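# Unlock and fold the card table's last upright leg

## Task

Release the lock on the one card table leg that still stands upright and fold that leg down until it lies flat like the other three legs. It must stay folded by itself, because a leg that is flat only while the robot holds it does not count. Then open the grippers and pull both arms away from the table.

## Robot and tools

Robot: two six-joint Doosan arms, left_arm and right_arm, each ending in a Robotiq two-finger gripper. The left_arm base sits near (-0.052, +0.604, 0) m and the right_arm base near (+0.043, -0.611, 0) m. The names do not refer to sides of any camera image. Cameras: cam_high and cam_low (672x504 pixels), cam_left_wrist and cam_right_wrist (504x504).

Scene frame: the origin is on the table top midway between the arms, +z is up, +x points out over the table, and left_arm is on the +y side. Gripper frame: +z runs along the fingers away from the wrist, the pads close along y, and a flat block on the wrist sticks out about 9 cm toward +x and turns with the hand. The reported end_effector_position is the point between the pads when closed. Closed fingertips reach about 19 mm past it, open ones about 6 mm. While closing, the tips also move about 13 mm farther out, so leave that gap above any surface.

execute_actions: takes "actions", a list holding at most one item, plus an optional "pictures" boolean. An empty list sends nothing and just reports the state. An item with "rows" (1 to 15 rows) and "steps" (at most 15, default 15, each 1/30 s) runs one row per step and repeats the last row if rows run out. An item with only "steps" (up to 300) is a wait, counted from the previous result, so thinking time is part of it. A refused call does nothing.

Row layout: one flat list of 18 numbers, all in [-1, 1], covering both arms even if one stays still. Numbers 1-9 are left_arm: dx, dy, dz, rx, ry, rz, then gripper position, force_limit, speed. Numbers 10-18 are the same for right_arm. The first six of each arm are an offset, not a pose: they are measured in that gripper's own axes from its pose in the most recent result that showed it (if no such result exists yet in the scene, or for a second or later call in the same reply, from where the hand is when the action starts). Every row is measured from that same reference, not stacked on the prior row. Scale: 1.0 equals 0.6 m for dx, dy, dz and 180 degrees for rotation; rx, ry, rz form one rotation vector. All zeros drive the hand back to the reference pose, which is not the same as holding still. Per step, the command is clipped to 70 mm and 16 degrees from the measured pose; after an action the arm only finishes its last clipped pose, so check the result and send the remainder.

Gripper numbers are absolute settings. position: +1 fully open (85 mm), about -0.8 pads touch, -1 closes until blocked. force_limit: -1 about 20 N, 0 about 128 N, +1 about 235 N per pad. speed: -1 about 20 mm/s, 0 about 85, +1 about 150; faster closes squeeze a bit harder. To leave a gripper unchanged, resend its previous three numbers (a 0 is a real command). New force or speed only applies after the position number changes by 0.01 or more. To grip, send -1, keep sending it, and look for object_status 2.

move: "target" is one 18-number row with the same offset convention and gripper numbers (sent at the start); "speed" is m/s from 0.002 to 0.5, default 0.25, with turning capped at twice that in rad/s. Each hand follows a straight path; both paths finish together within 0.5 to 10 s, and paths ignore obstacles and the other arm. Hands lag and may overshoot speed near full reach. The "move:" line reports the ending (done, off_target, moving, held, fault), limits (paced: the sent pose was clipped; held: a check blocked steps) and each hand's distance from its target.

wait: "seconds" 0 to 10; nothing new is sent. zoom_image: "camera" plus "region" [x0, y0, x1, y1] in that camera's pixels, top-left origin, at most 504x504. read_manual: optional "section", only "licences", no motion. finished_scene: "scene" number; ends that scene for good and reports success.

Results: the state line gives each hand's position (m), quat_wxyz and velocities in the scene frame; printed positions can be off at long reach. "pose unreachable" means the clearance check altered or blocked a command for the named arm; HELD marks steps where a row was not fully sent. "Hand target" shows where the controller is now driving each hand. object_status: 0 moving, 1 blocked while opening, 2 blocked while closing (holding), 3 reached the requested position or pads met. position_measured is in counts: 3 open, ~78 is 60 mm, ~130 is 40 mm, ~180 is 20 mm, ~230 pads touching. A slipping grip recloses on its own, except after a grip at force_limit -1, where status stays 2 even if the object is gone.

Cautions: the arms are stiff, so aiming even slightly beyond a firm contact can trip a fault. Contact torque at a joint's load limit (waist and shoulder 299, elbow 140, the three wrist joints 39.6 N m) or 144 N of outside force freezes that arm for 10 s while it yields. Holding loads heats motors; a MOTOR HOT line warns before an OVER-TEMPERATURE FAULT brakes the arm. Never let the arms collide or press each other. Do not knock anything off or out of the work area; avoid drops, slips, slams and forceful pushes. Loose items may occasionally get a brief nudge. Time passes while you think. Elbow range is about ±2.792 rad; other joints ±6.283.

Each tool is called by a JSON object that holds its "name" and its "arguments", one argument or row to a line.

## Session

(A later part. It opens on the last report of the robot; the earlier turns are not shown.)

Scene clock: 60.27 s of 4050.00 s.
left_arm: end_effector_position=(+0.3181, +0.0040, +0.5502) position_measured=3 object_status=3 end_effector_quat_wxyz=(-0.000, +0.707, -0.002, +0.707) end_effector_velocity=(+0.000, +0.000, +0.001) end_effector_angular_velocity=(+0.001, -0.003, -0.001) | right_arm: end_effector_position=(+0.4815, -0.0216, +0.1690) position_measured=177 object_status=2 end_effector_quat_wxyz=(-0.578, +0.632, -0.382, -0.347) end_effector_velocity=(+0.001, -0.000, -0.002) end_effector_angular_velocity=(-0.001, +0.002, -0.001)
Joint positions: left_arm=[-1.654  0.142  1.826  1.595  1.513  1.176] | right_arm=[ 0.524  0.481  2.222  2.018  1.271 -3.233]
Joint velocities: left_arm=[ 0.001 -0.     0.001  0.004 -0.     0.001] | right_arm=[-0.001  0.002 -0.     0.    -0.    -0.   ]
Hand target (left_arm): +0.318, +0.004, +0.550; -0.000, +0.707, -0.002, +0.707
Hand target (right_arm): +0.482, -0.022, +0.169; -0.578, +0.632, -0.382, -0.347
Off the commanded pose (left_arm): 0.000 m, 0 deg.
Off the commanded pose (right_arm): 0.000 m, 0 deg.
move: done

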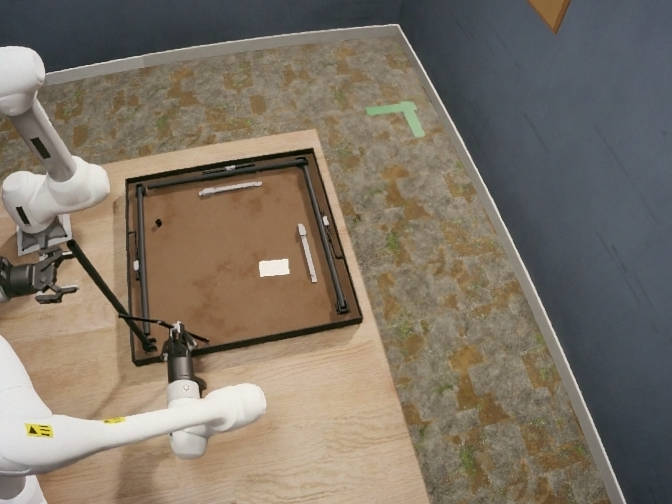

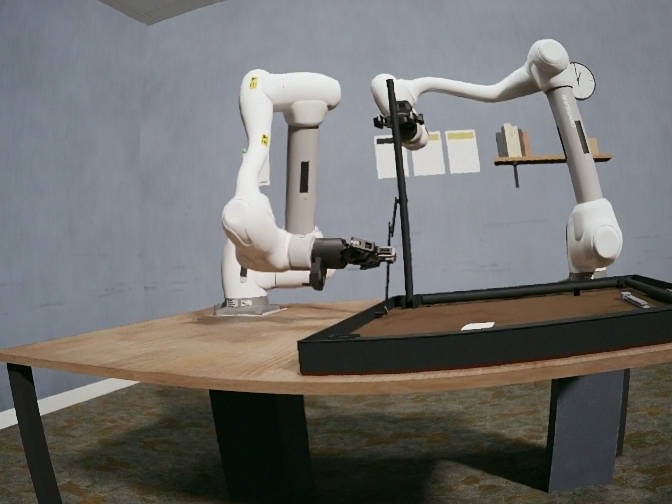

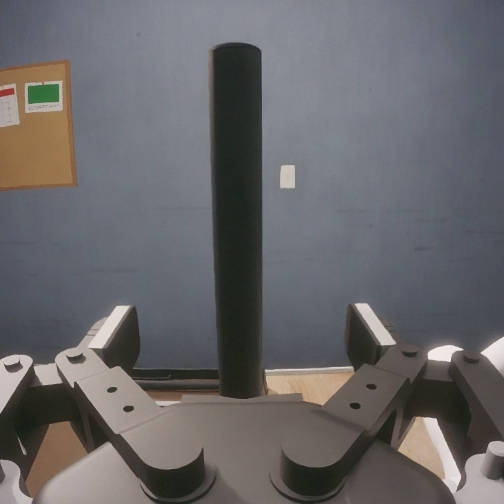

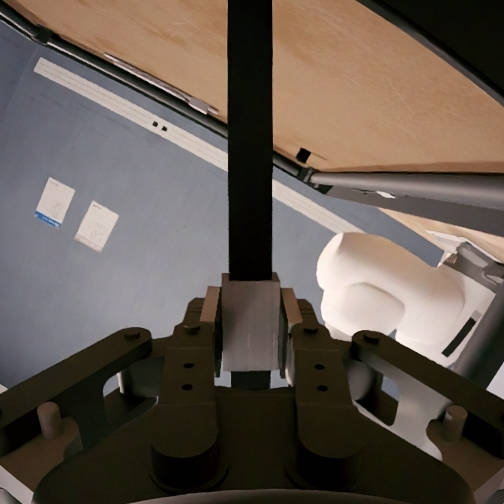

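{"name": "move", "arguments": {
  "target": [0,-0.002,0.058,0,0,0,1,0,0, 0,0,0,0,0,0,-1,-0.5,0],
  "speed": 0.08
}}

{"name": "move", "arguments": {
  "target": [0,0,0,0,0,0,-1,-0.8,0, 0,0,0,0,0,0,-1,-0.5,0]
}}

{"name": "move", "arguments": {
  "target": [0,0,0,0,0,0,-1,-0.8,0, 0,0,0,0,0,0,1,-0.5,0]
}}

{"name": "move", "arguments": {
  "target": [0,0,0,0,0,0,-1,-0.8,0, 0,0,-0.35,0,0,0,1,-0.5,0]
}}

{"name": "move", "arguments": {
  "target": [-0.035,0,0.2237,0,-0.0833,0,-1,-0.8,0, 0,0,0,0,0,0,1,-0.5,0],
  "speed": 0.1
}}

{"name": "move", "arguments": {
  "target": [-0.035,0,0.2237,0,-0.0833,0,-1,-0.8,0, 0,0,0,0,0,0,1,-0.5,0],
  "speed": 0.1
}}

{"name": "move", "arguments": {
  "target": [-0.035,0,0.2237,0,-0.0833,0,-1,-0.8,0, 0,0,0,0,0,0,1,-0.5,0],
  "speed": 0.1
}}

{"name": "move", "arguments": {
  "target": [-0.035,0,0.2237,0,-0.0833,0,-1,-0.8,0, 0,0,0,0,0,0,1,-0.5,0],
  "speed": 0.1
}}

{"name": "move", "arguments": {
  "target": [-0.035,0,0.2237,0,-0.0833,0,-1,-0.8,0, 0,0,0,0,0,0,1,-0.5,0],
  "speed": 0.1
}}

{"name": "move", "arguments": {
  "target": [-0.0235,0,0.18,0,-0.0667,0,-1,-0.8,0, 0,0,0,0,0,0,1,-0.5,0],
  "speed": 0.04
}}

Scene clock: 76.50 s of 4050.00 s.
left_arm: end_effector_position=(+0.3528, +0.0052, +0.5502) position_measured=3 object_status=3 end_effector_quat_wxyz=(-0.000, +0.707, -0.002, +0.707) end_effector_velocity=(+0.001, +0.001, +0.000) end_effector_angular_velocity=(-0.000, +0.000, +0.001) | right_arm: end_effector_position=(+0.4815, -0.0216, +0.1691) position_measured=177 object_status=2 end_effector_quat_wxyz=(-0.578, +0.632, -0.382, -0.347) end_effector_velocity=(+0.001, -0.001, -0.001) end_effector_angular_velocity=(-0.001, +0.001, -0.002)
Joint positions: left_arm=[-1.597  0.148  1.819  1.617  1.46   1.175] | right_arm=[ 0.524  0.481  2.222  2.018  1.271 -3.233]
Joint velocities: left_arm=[ 0.001  0.    -0.    -0.    -0.    -0.   ] | right_arm=[-0.001  0.001  0.001  0.001 -0.    -0.   ]
Hand target (left_arm): +0.353, +0.005, +0.550; -0.000, +0.707, -0.002, +0.707
Hand target (right_arm): +0.482, -0.022, +0.169; -0.578, +0.632, -0.382, -0.347
Off the commanded pose (left_arm): 0.000 m, 0 deg.
Off the commanded pose (right_arm): 0.000 m, 0 deg.
After step 90, 12.50 s passed at rest.
move: done

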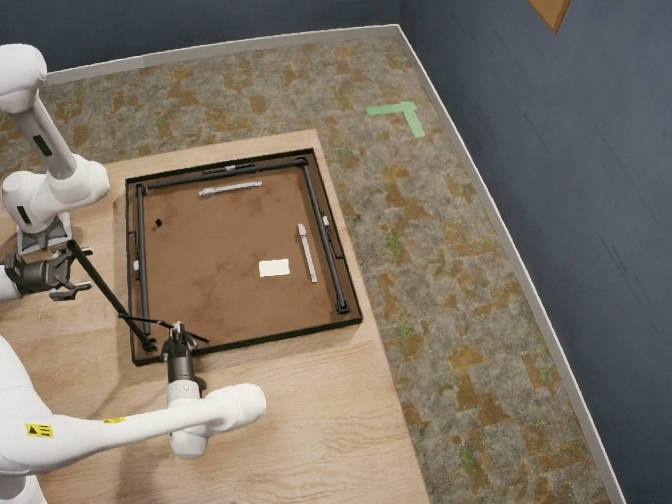

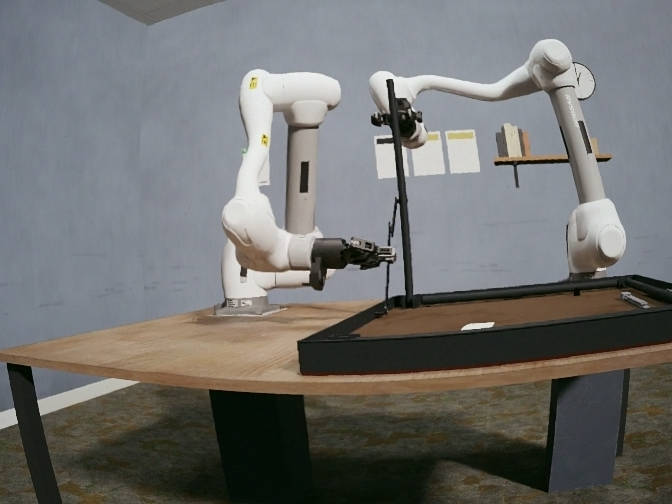

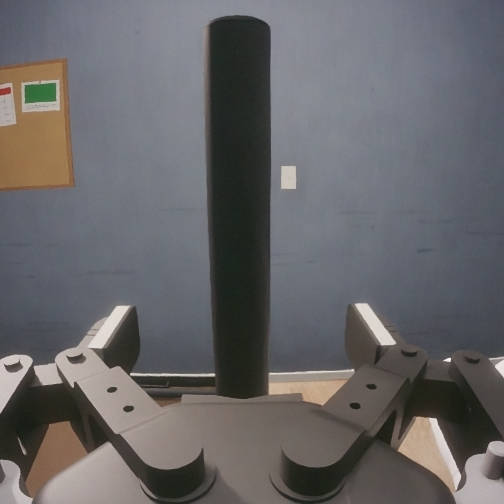

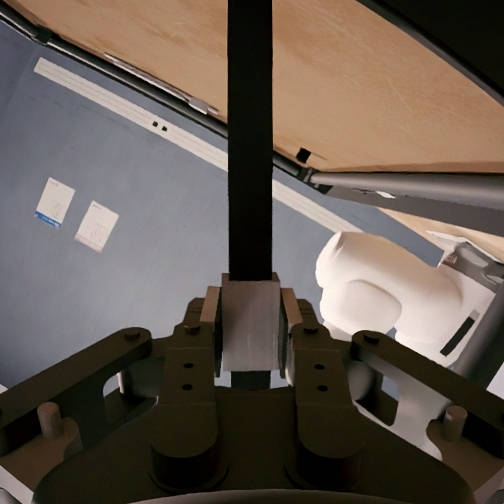

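Scene clock: 77.53 s of 4050.00 s.
left_arm: end_effector_position=(+0.3528, +0.0052, +0.5502) position_measured=178 object_status=2 end_effector_quat_wxyz=(-0.000, +0.707, -0.002, +0.707) end_effector_velocity=(-0.001, -0.001, +0.000) end_effector_angular_velocity=(+0.001, -0.001, -0.001) | right_arm: end_effector_position=(+0.4815, -0.0216, +0.1691) position_measured=177 object_status=2 end_effector_quat_wxyz=(-0.578, +0.632, -0.382, -0.347) end_effector_velocity=(-0.000, +0.000, -0.001) end_effector_angular_velocity=(-0.001, +0.001, +0.000)
Joint positions: left_arm=[-1.597  0.148  1.819  1.617  1.46   1.175] | right_arm=[ 0.524  0.48   2.222  2.018  1.271 -3.233]
Joint velocities: left_arm=[-0.002  0.    -0.     0.001  0.001  0.001] | right_arm=[ 0.     0.001  0.     0.    -0.001  0.   ]
Hand target (left_arm): +0.353, +0.005, +0.550; -0.000, +0.707, -0.002, +0.707
Hand target (right_arm): +0.482, -0.022, +0.169; -0.578, +0.632, -0.382, -0.347
Off the commanded pose (left_arm): 0.000 m, 0 deg.
Off the commanded pose (right_arm): 0.000 m, 0 deg.
move: done

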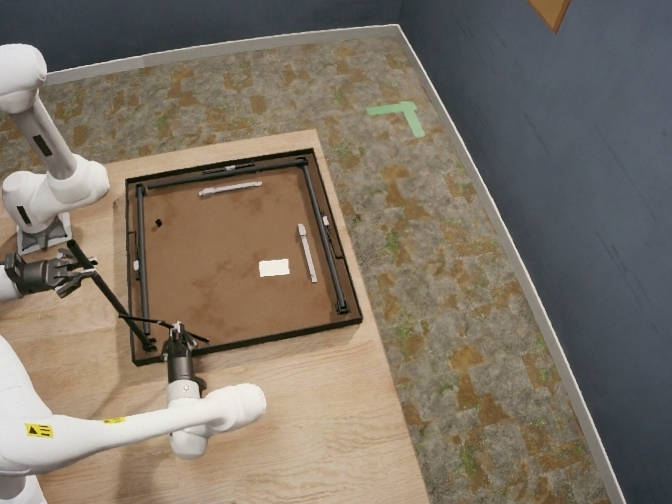

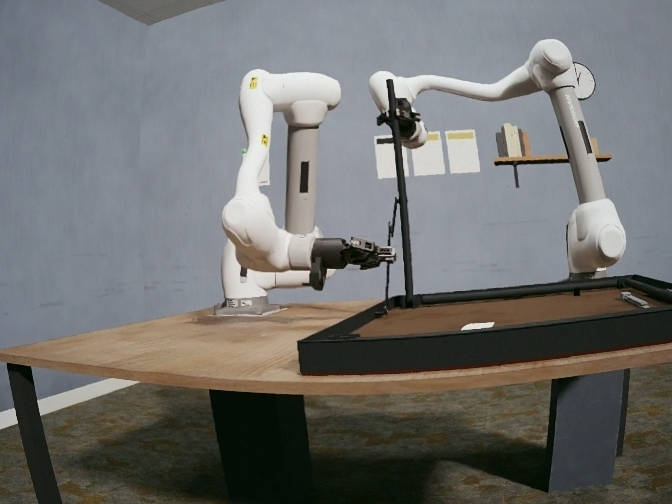

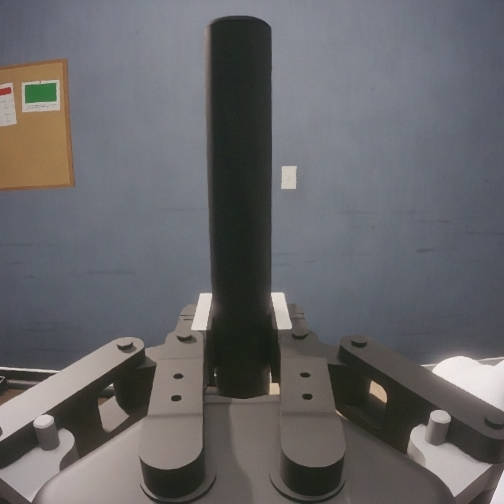

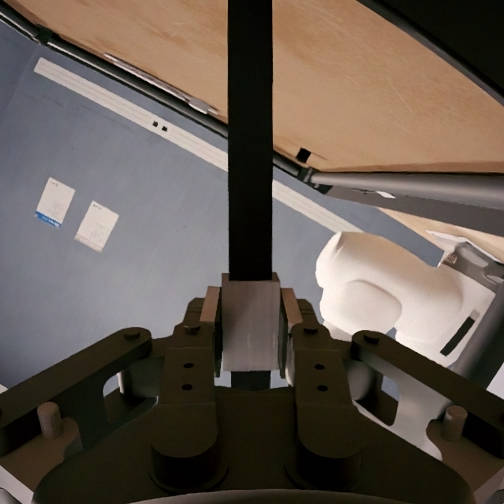

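Scene clock: 78.67 s of 4050.00 s.
left_arm: end_effector_position=(+0.3528, +0.0052, +0.5502) position_measured=178 object_status=2 end_effector_quat_wxyz=(-0.000, +0.707, -0.002, +0.707) end_effector_velocity=(-0.000, -0.001, +0.000) end_effector_angular_velocity=(-0.000, -0.000, -0.002) | right_arm: end_effector_position=(+0.4815, -0.0216, +0.1691) position_measured=3 object_status=0 end_effector_quat_wxyz=(-0.578, +0.632, -0.382, -0.347) end_effector_velocity=(+0.000, -0.000, -0.001) end_effector_angular_velocity=(-0.001, +0.001, +0.000)
Joint positions: left_arm=[-1.597  0.148  1.819  1.617  1.46   1.175] | right_arm=[ 0.524  0.48   2.222  2.018  1.271 -3.233]
Joint velocities: left_arm=[-0.001 -0.    -0.     0.001 -0.001  0.   ] | right_arm=[-0.001  0.002  0.    -0.001  0.    -0.   ]
Hand target (left_arm): +0.353, +0.005, +0.550; -0.000, +0.707, -0.002, +0.707
Hand target (right_arm): +0.482, -0.022, +0.169; -0.578, +0.632, -0.382, -0.347
Off the commanded pose (left_arm): 0.000 m, 0 deg.
Off the commanded pose (right_arm): 0.000 m, 0 deg.
move: done

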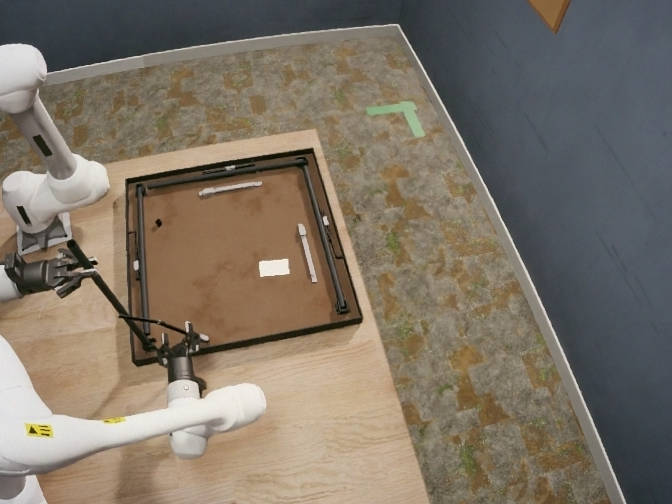

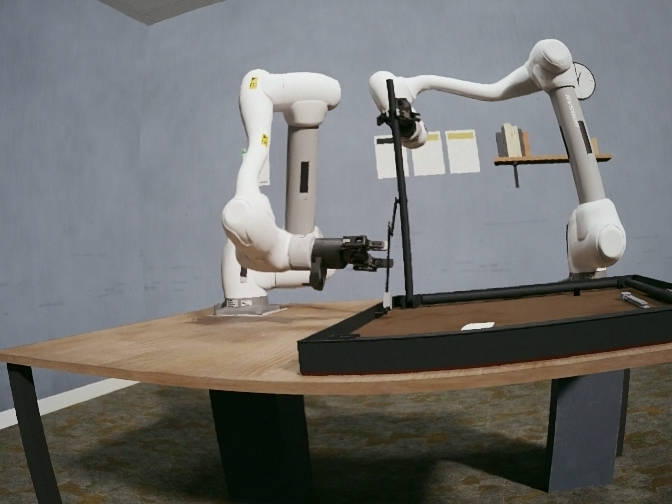

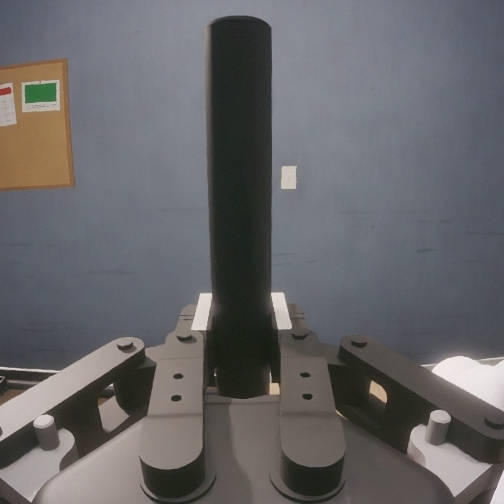

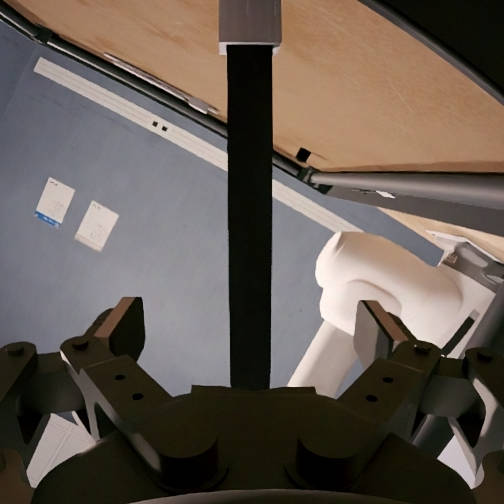

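Scene clock: 79.93 s of 4050.00 s.
left_arm: end_effector_position=(+0.3528, +0.0052, +0.5502) position_measured=178 object_status=2 end_effector_quat_wxyz=(-0.000, +0.707, -0.002, +0.707) end_effector_velocity=(-0.000, +0.000, -0.000) end_effector_angular_velocity=(+0.002, +0.000, +0.001) | right_arm: end_effector_position=(+0.4809, -0.2304, +0.1881) position_measured=3 object_status=3 end_effector_quat_wxyz=(-0.578, +0.632, -0.382, -0.347) end_effector_velocity=(+0.000, -0.001, +0.000) end_effector_angular_velocity=(+0.000, -0.001, -0.001)
Joint positions: left_arm=[-1.597  0.148  1.819  1.617  1.46   1.175] | right_arm=[ 0.111  0.372  2.369  1.639  1.443 -3.227]
Joint velocities: left_arm=[-0.     0.    -0.    -0.001  0.001  0.002] | right_arm=[-0.001 -0.    -0.    -0.001  0.    -0.001]
Hand target (left_arm): +0.353, +0.005, +0.550; -0.000, +0.707, -0.002, +0.707
Hand target (right_arm): +0.481, -0.230, +0.188; -0.578, +0.632, -0.382, -0.347
Off the commanded pose (left_arm): 0.000 m, 0 deg.
Off the commanded pose (right_arm): 0.000 m, 0 deg.
move: done

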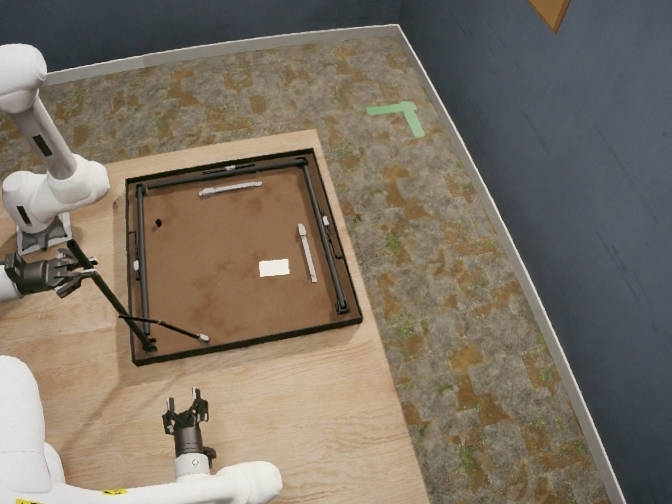

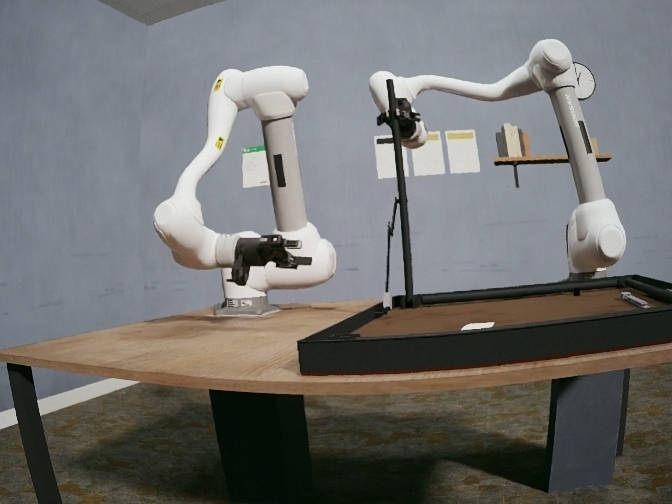

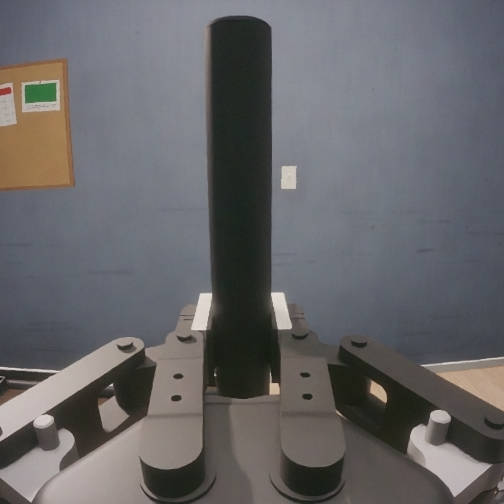

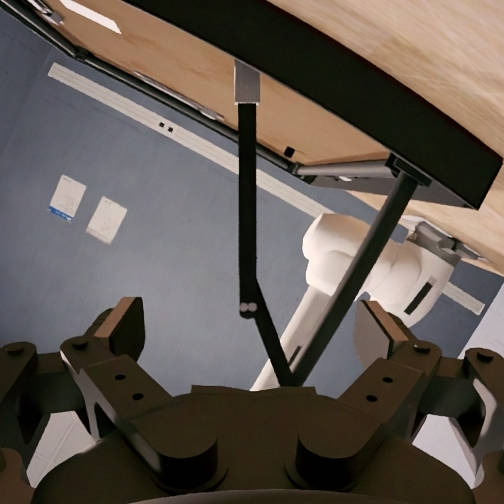

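Scene clock: 81.57 s of 4050.00 s.
left_arm: end_effector_position=(+0.4869, +0.0049, +0.5289) position_measured=178 object_status=2 end_effector_quat_wxyz=(-0.001, +0.794, -0.002, +0.609) end_effector_velocity=(+0.001, +0.001, +0.001) end_effector_angular_velocity=(-0.003, -0.000, +0.004) | right_arm: end_effector_position=(+0.4809, -0.2305, +0.1881) position_measured=3 object_status=3 end_effector_quat_wxyz=(-0.578, +0.632, -0.382, -0.347) end_effector_velocity=(+0.000, +0.000, -0.001) end_effector_angular_velocity=(-0.000, +0.001, +0.002)
Joint positions: left_arm=[-1.373  0.181  1.672  1.398  1.176  1.371] | right_arm=[ 0.111  0.372  2.369  1.639  1.443 -3.227]
Joint velocities: left_arm=[ 0.002 -0.    -0.001 -0.     0.001 -0.002] | right_arm=[ 0.001  0.002 -0.001 -0.001  0.     0.   ]
Hand target (left_arm): +0.487, +0.005, +0.529; -0.001, +0.793, -0.001, +0.609
Hand target (right_arm): +0.481, -0.230, +0.188; -0.578, +0.632, -0.382, -0.347
Off the commanded pose (left_arm): 0.000 m, 0 deg.
Off the commanded pose (right_arm): 0.000 m, 0 deg.
move: done

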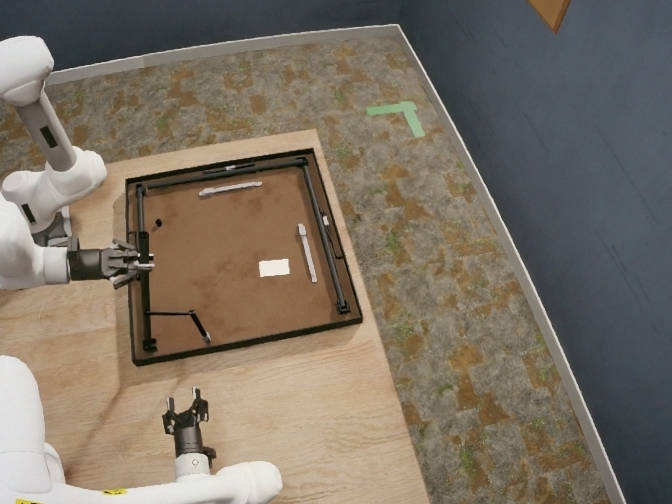

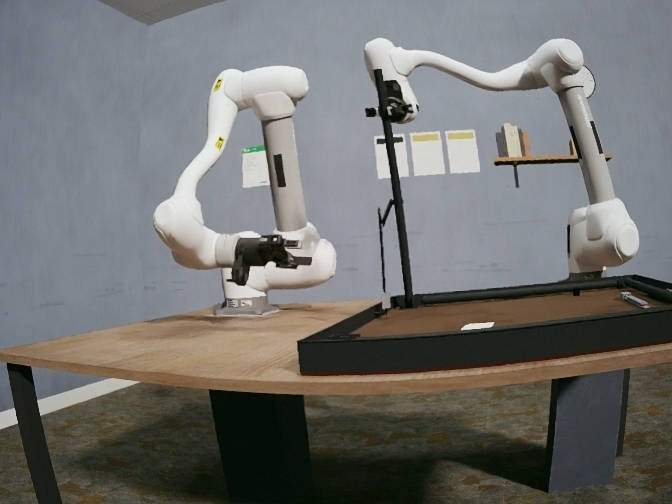

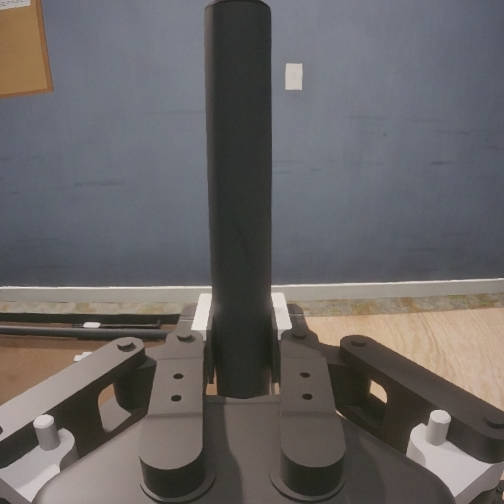

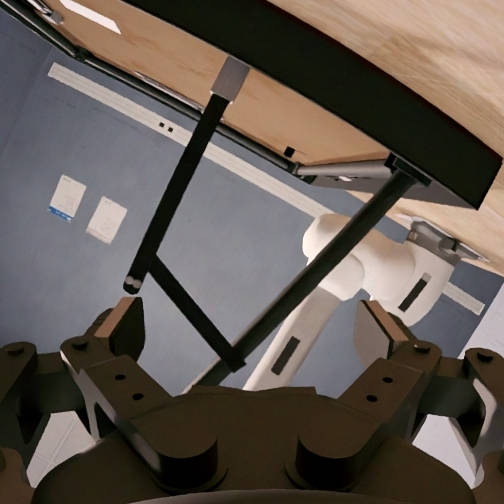

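Scene clock: 83.20 s of 4050.00 s.
left_arm: end_effector_position=(+0.6109, +0.0048, +0.4739) position_measured=178 object_status=2 end_effector_quat_wxyz=(-0.001, +0.866, -0.001, +0.500) end_effector_velocity=(-0.000, +0.000, -0.000) end_effector_angular_velocity=(-0.001, +0.001, +0.001) | right_arm: end_effector_position=(+0.4809, -0.2305, +0.1881) position_measured=3 object_status=3 end_effector_quat_wxyz=(-0.578, +0.632, -0.382, -0.347) end_effector_velocity=(-0.001, +0.000, +0.000) end_effector_angular_velocity=(-0.000, -0.001, +0.002)
Joint positions: left_arm=[-1.17   0.29   1.503  1.087  0.99   1.649] | right_arm=[ 0.111  0.372  2.369  1.639  1.443 -3.227]
Joint velocities: left_arm=[-0.    -0.    -0.    -0.001  0.001 -0.   ] | right_arm=[ 0.001 -0.001 -0.    -0.001 -0.    -0.   ]
Hand target (left_arm): +0.611, +0.005, +0.474; -0.001, +0.866, -0.001, +0.500
Hand target (right_arm): +0.481, -0.230, +0.188; -0.578, +0.632, -0.382, -0.347
Off the commanded pose (left_arm): 0.000 m, 0 deg.
Off the commanded pose (right_arm): 0.000 m, 0 deg.
move: done

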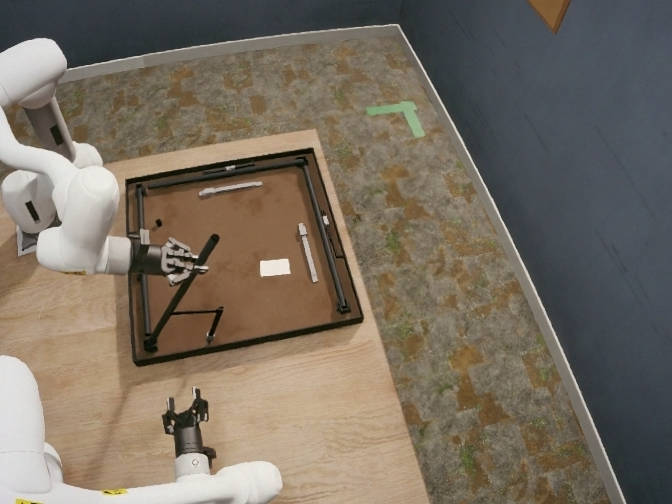

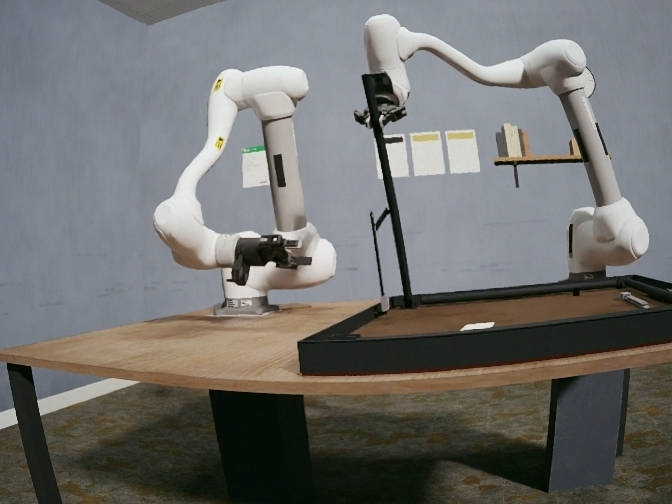

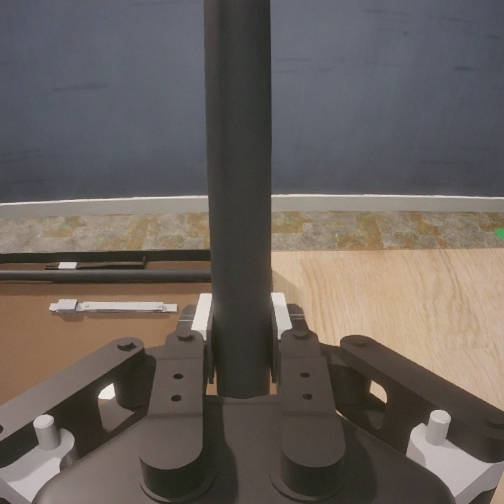

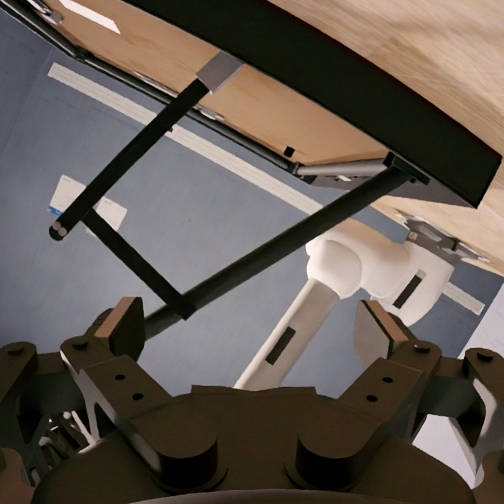

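Scene clock: 84.83 s of 4050.00 s.
left_arm: end_effector_position=(+0.7165, +0.0048, +0.3886) position_measured=178 object_status=2 end_effector_quat_wxyz=(-0.001, +0.924, -0.001, +0.382) end_effector_velocity=(+0.001, +0.000, +0.000) end_effector_angular_velocity=(-0.000, +0.000, -0.001) | right_arm: end_effector_position=(+0.4809, -0.2305, +0.1881) position_measured=3 object_status=3 end_effector_quat_wxyz=(-0.578, +0.632, -0.382, -0.347) end_effector_velocity=(+0.001, -0.000, +0.001) end_effector_angular_velocity=(+0.000, -0.003, +0.000)
Joint positions: left_arm=[-1.009  0.451  1.318  0.729  0.941  1.968] | right_arm=[ 0.111  0.372  2.369  1.639  1.443 -3.227]
Joint velocities: left_arm=[ 0.001  0.    -0.001 -0.001 -0.001  0.002] | right_arm=[-0.001 -0.001 -0.002 -0.001  0.     0.   ]
Hand target (left_arm): +0.717, +0.005, +0.389; -0.001, +0.924, -0.001, +0.382
Hand target (right_arm): +0.481, -0.230, +0.188; -0.578, +0.632, -0.382, -0.347
Off the commanded pose (left_arm): 0.000 m, 0 deg.
Off the commanded pose (right_arm): 0.000 m, 0 deg.
move: done

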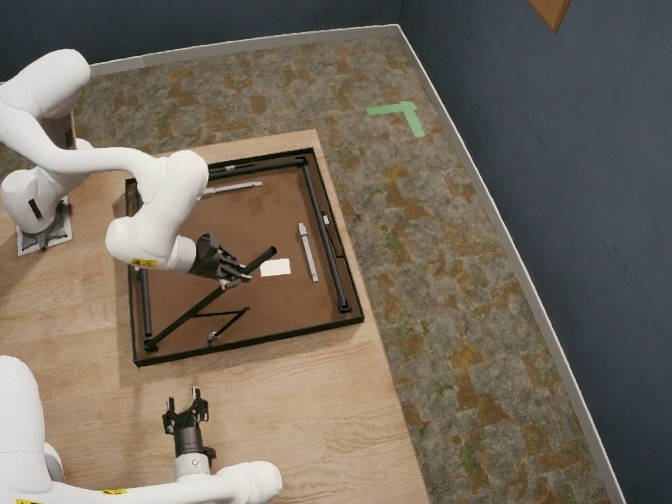

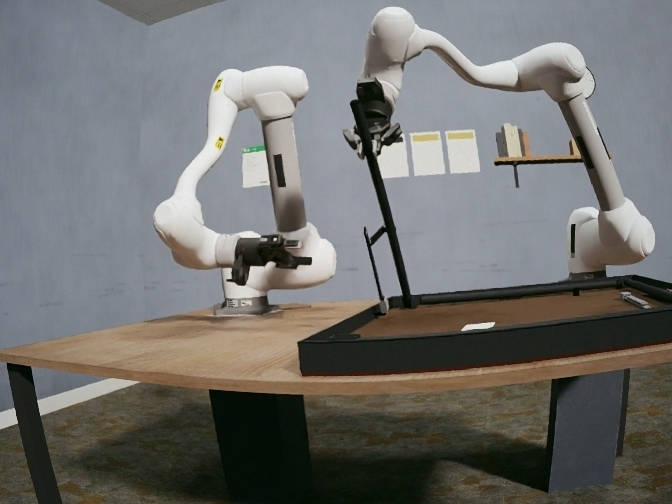

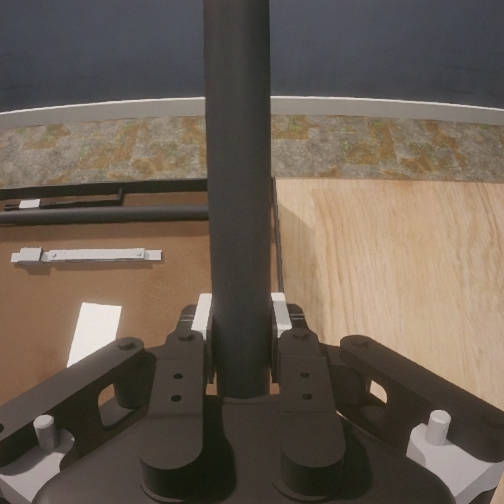

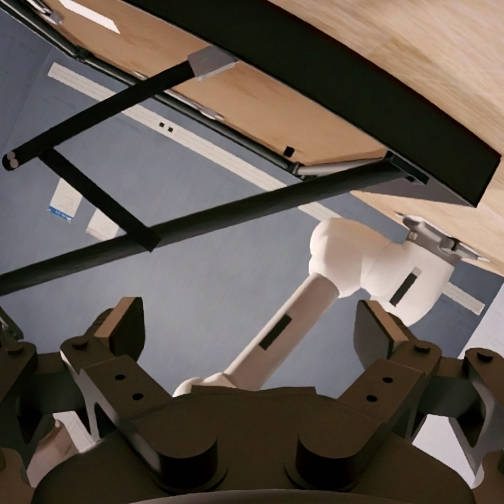

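Scene clock: 86.47 s of 4050.00 s.
left_arm: end_effector_position=(+0.7965, +0.0049, +0.2790) position_measured=178 object_status=2 end_effector_quat_wxyz=(-0.001, +0.966, -0.001, +0.259) end_effector_velocity=(-0.001, -0.000, -0.001) end_effector_angular_velocity=(+0.001, +0.001, +0.000) | right_arm: end_effector_position=(+0.4809, -0.2305, +0.1881) position_measured=3 object_status=3 end_effector_quat_wxyz=(-0.578, +0.632, -0.382, -0.347) end_effector_velocity=(-0.000, +0.000, -0.000) end_effector_angular_velocity=(-0.000, +0.001, -0.000)
Joint positions: left_arm=[-0.891  0.645  1.123  0.413  1.014  2.24 ] | right_arm=[ 0.111  0.372  2.369  1.639  1.443 -3.227]
Joint velocities: left_arm=[-0.001  0.     0.     0.     0.001 -0.001] | right_arm=[ 0.     0.     0.     0.    -0.     0.001]
Hand target (left_arm): +0.797, +0.005, +0.279; -0.001, +0.966, -0.001, +0.259
Hand target (right_arm): +0.481, -0.230, +0.188; -0.578, +0.632, -0.382, -0.347
Off the commanded pose (left_arm): 0.000 m, 0 deg.
Off the commanded pose (right_arm): 0.000 m, 0 deg.
move: done

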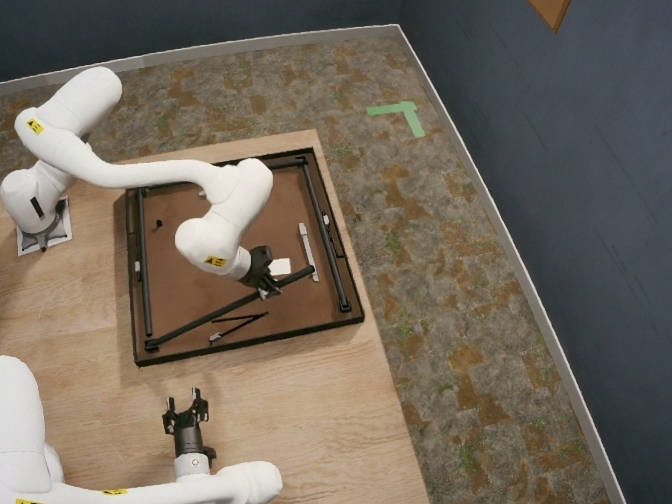

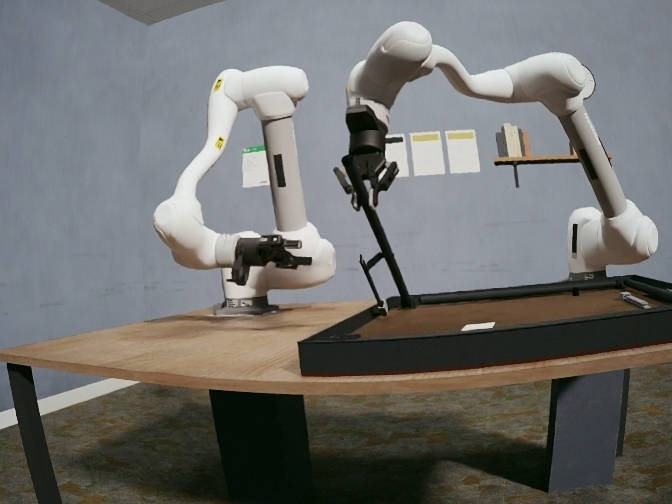

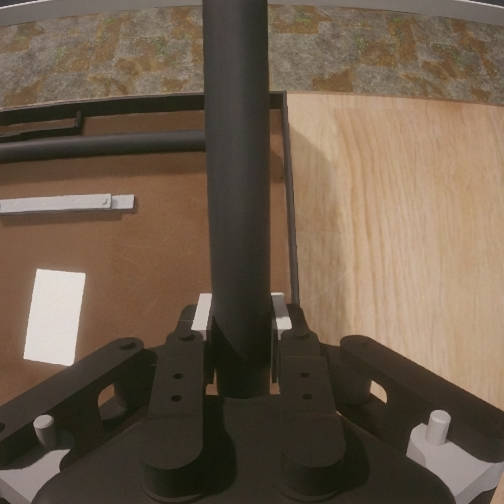

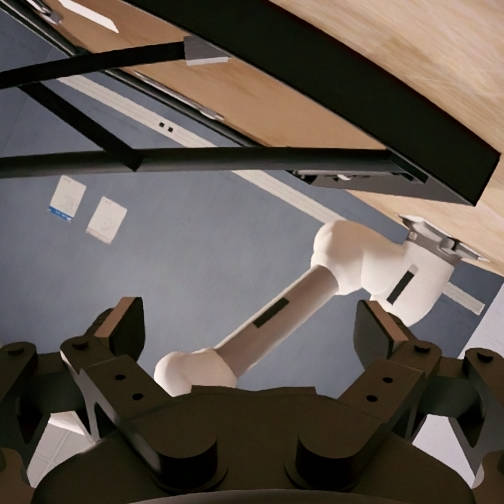

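Scene clock: 88.10 s of 4050.00 s.
left_arm: end_effector_position=(+0.8455, +0.0052, +0.1525) position_measured=178 object_status=2 end_effector_quat_wxyz=(-0.001, +0.991, -0.001, +0.131) end_effector_velocity=(-0.000, -0.001, -0.000) end_effector_angular_velocity=(-0.002, +0.001, +0.000) | right_arm: end_effector_position=(+0.4809, -0.2305, +0.1881) position_measured=3 object_status=3 end_effector_quat_wxyz=(-0.578, +0.632, -0.382, -0.347) end_effector_velocity=(+0.001, -0.000, +0.001) end_effector_angular_velocity=(+0.001, -0.002, -0.001)
Joint positions: left_arm=[-0.81   0.858  0.922  0.177  1.161  2.423] | right_arm=[ 0.111  0.372  2.369  1.639  1.443 -3.227]
Joint velocities: left_arm=[-0.     0.     0.    -0.003 -0.001 -0.   ] | right_arm=[-0.    -0.001 -0.001  0.001  0.     0.   ]
Hand target (left_arm): +0.845, +0.005, +0.152; -0.002, +0.991, -0.001, +0.130
Hand target (right_arm): +0.481, -0.230, +0.188; -0.578, +0.632, -0.382, -0.347
Off the commanded pose (left_arm): 0.000 m, 0 deg.
Off the commanded pose (right_arm): 0.000 m, 0 deg.
move: done

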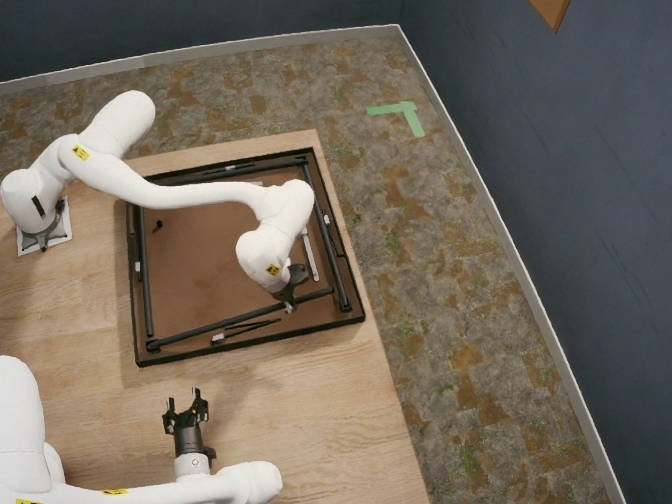

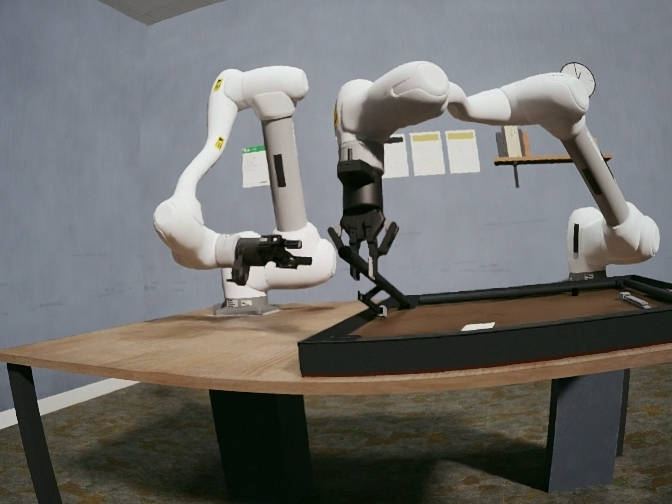

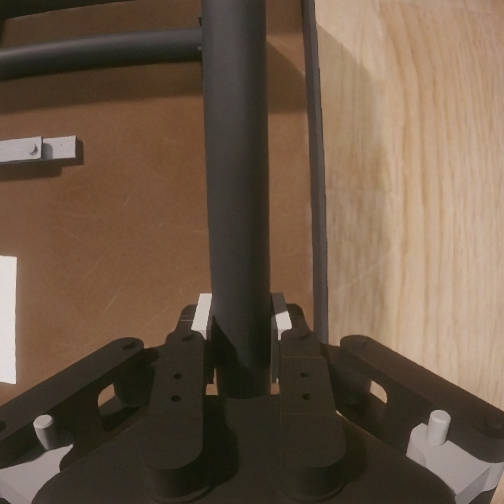

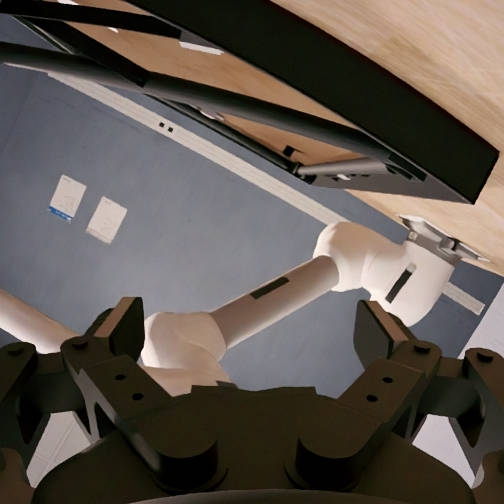

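Scene clock: 91.07 s of 4050.00 s.
left_arm: end_effector_position=(+0.8599, +0.0054, +0.0452) position_measured=178 object_status=2 end_effector_quat_wxyz=(-0.002, +1.000, -0.001, +0.026) end_effector_velocity=(-0.000, +0.000, -0.002) end_effector_angular_velocity=(-0.001, +0.004, +0.001) | right_arm: end_effector_position=(+0.4809, -0.2305, +0.1881) position_measured=3 object_status=3 end_effector_quat_wxyz=(-0.578, +0.632, -0.382, -0.347) end_effector_velocity=(-0.000, +0.000, +0.001) end_effector_angular_velocity=(+0.001, -0.002, +0.000)
Joint positions: left_arm=[-0.766  1.036  0.76   0.034  1.305  2.513] | right_arm=[ 0.111  0.372  2.369  1.639  1.443 -3.227]
Joint velocities: left_arm=[ 0.001  0.002  0.    -0.003  0.001  0.001] | right_arm=[ 0.001 -0.002  0.     0.001  0.    -0.001]
Hand target (left_arm): +0.860, +0.005, +0.045; -0.002, +1.000, -0.001, +0.026
Hand target (right_arm): +0.481, -0.230, +0.188; -0.578, +0.632, -0.382, -0.347
Off the commanded pose (left_arm): 0.001 m, 0 deg.
Off the commanded pose (right_arm): 0.000 m, 0 deg.
move: done

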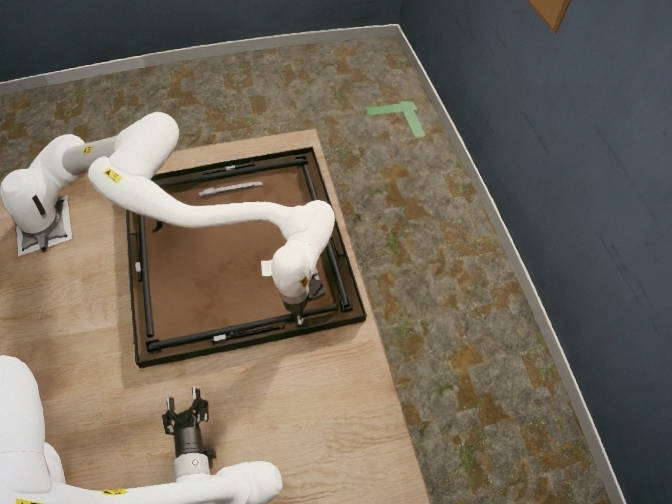

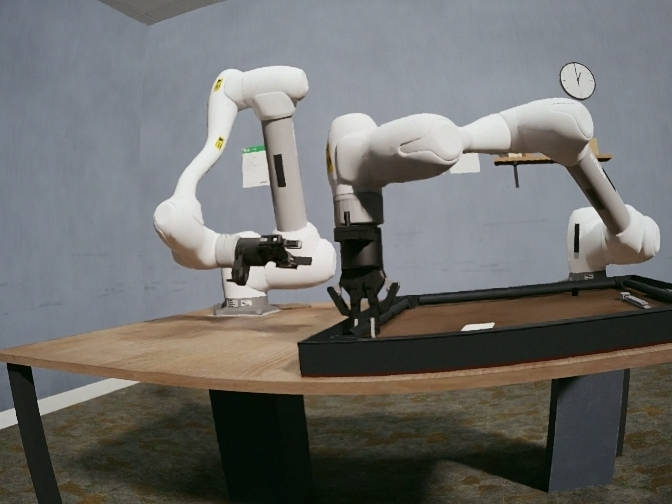

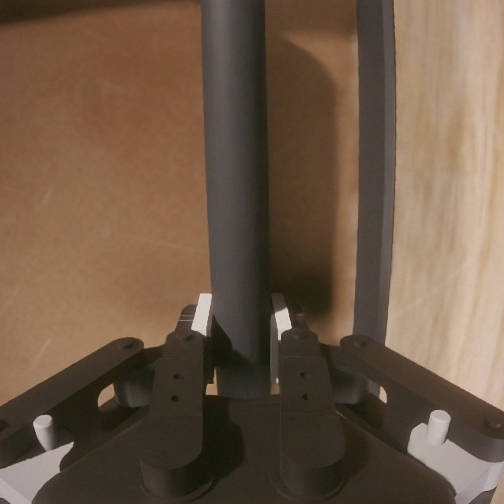

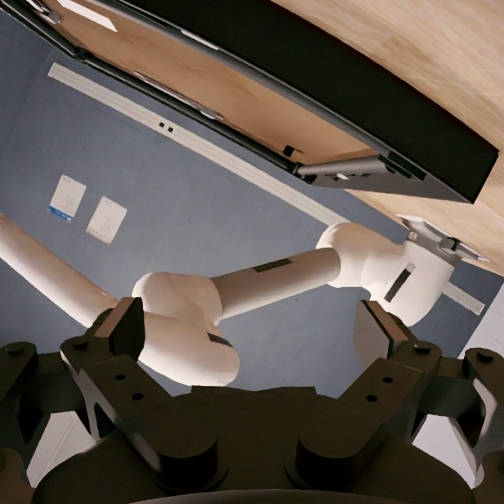

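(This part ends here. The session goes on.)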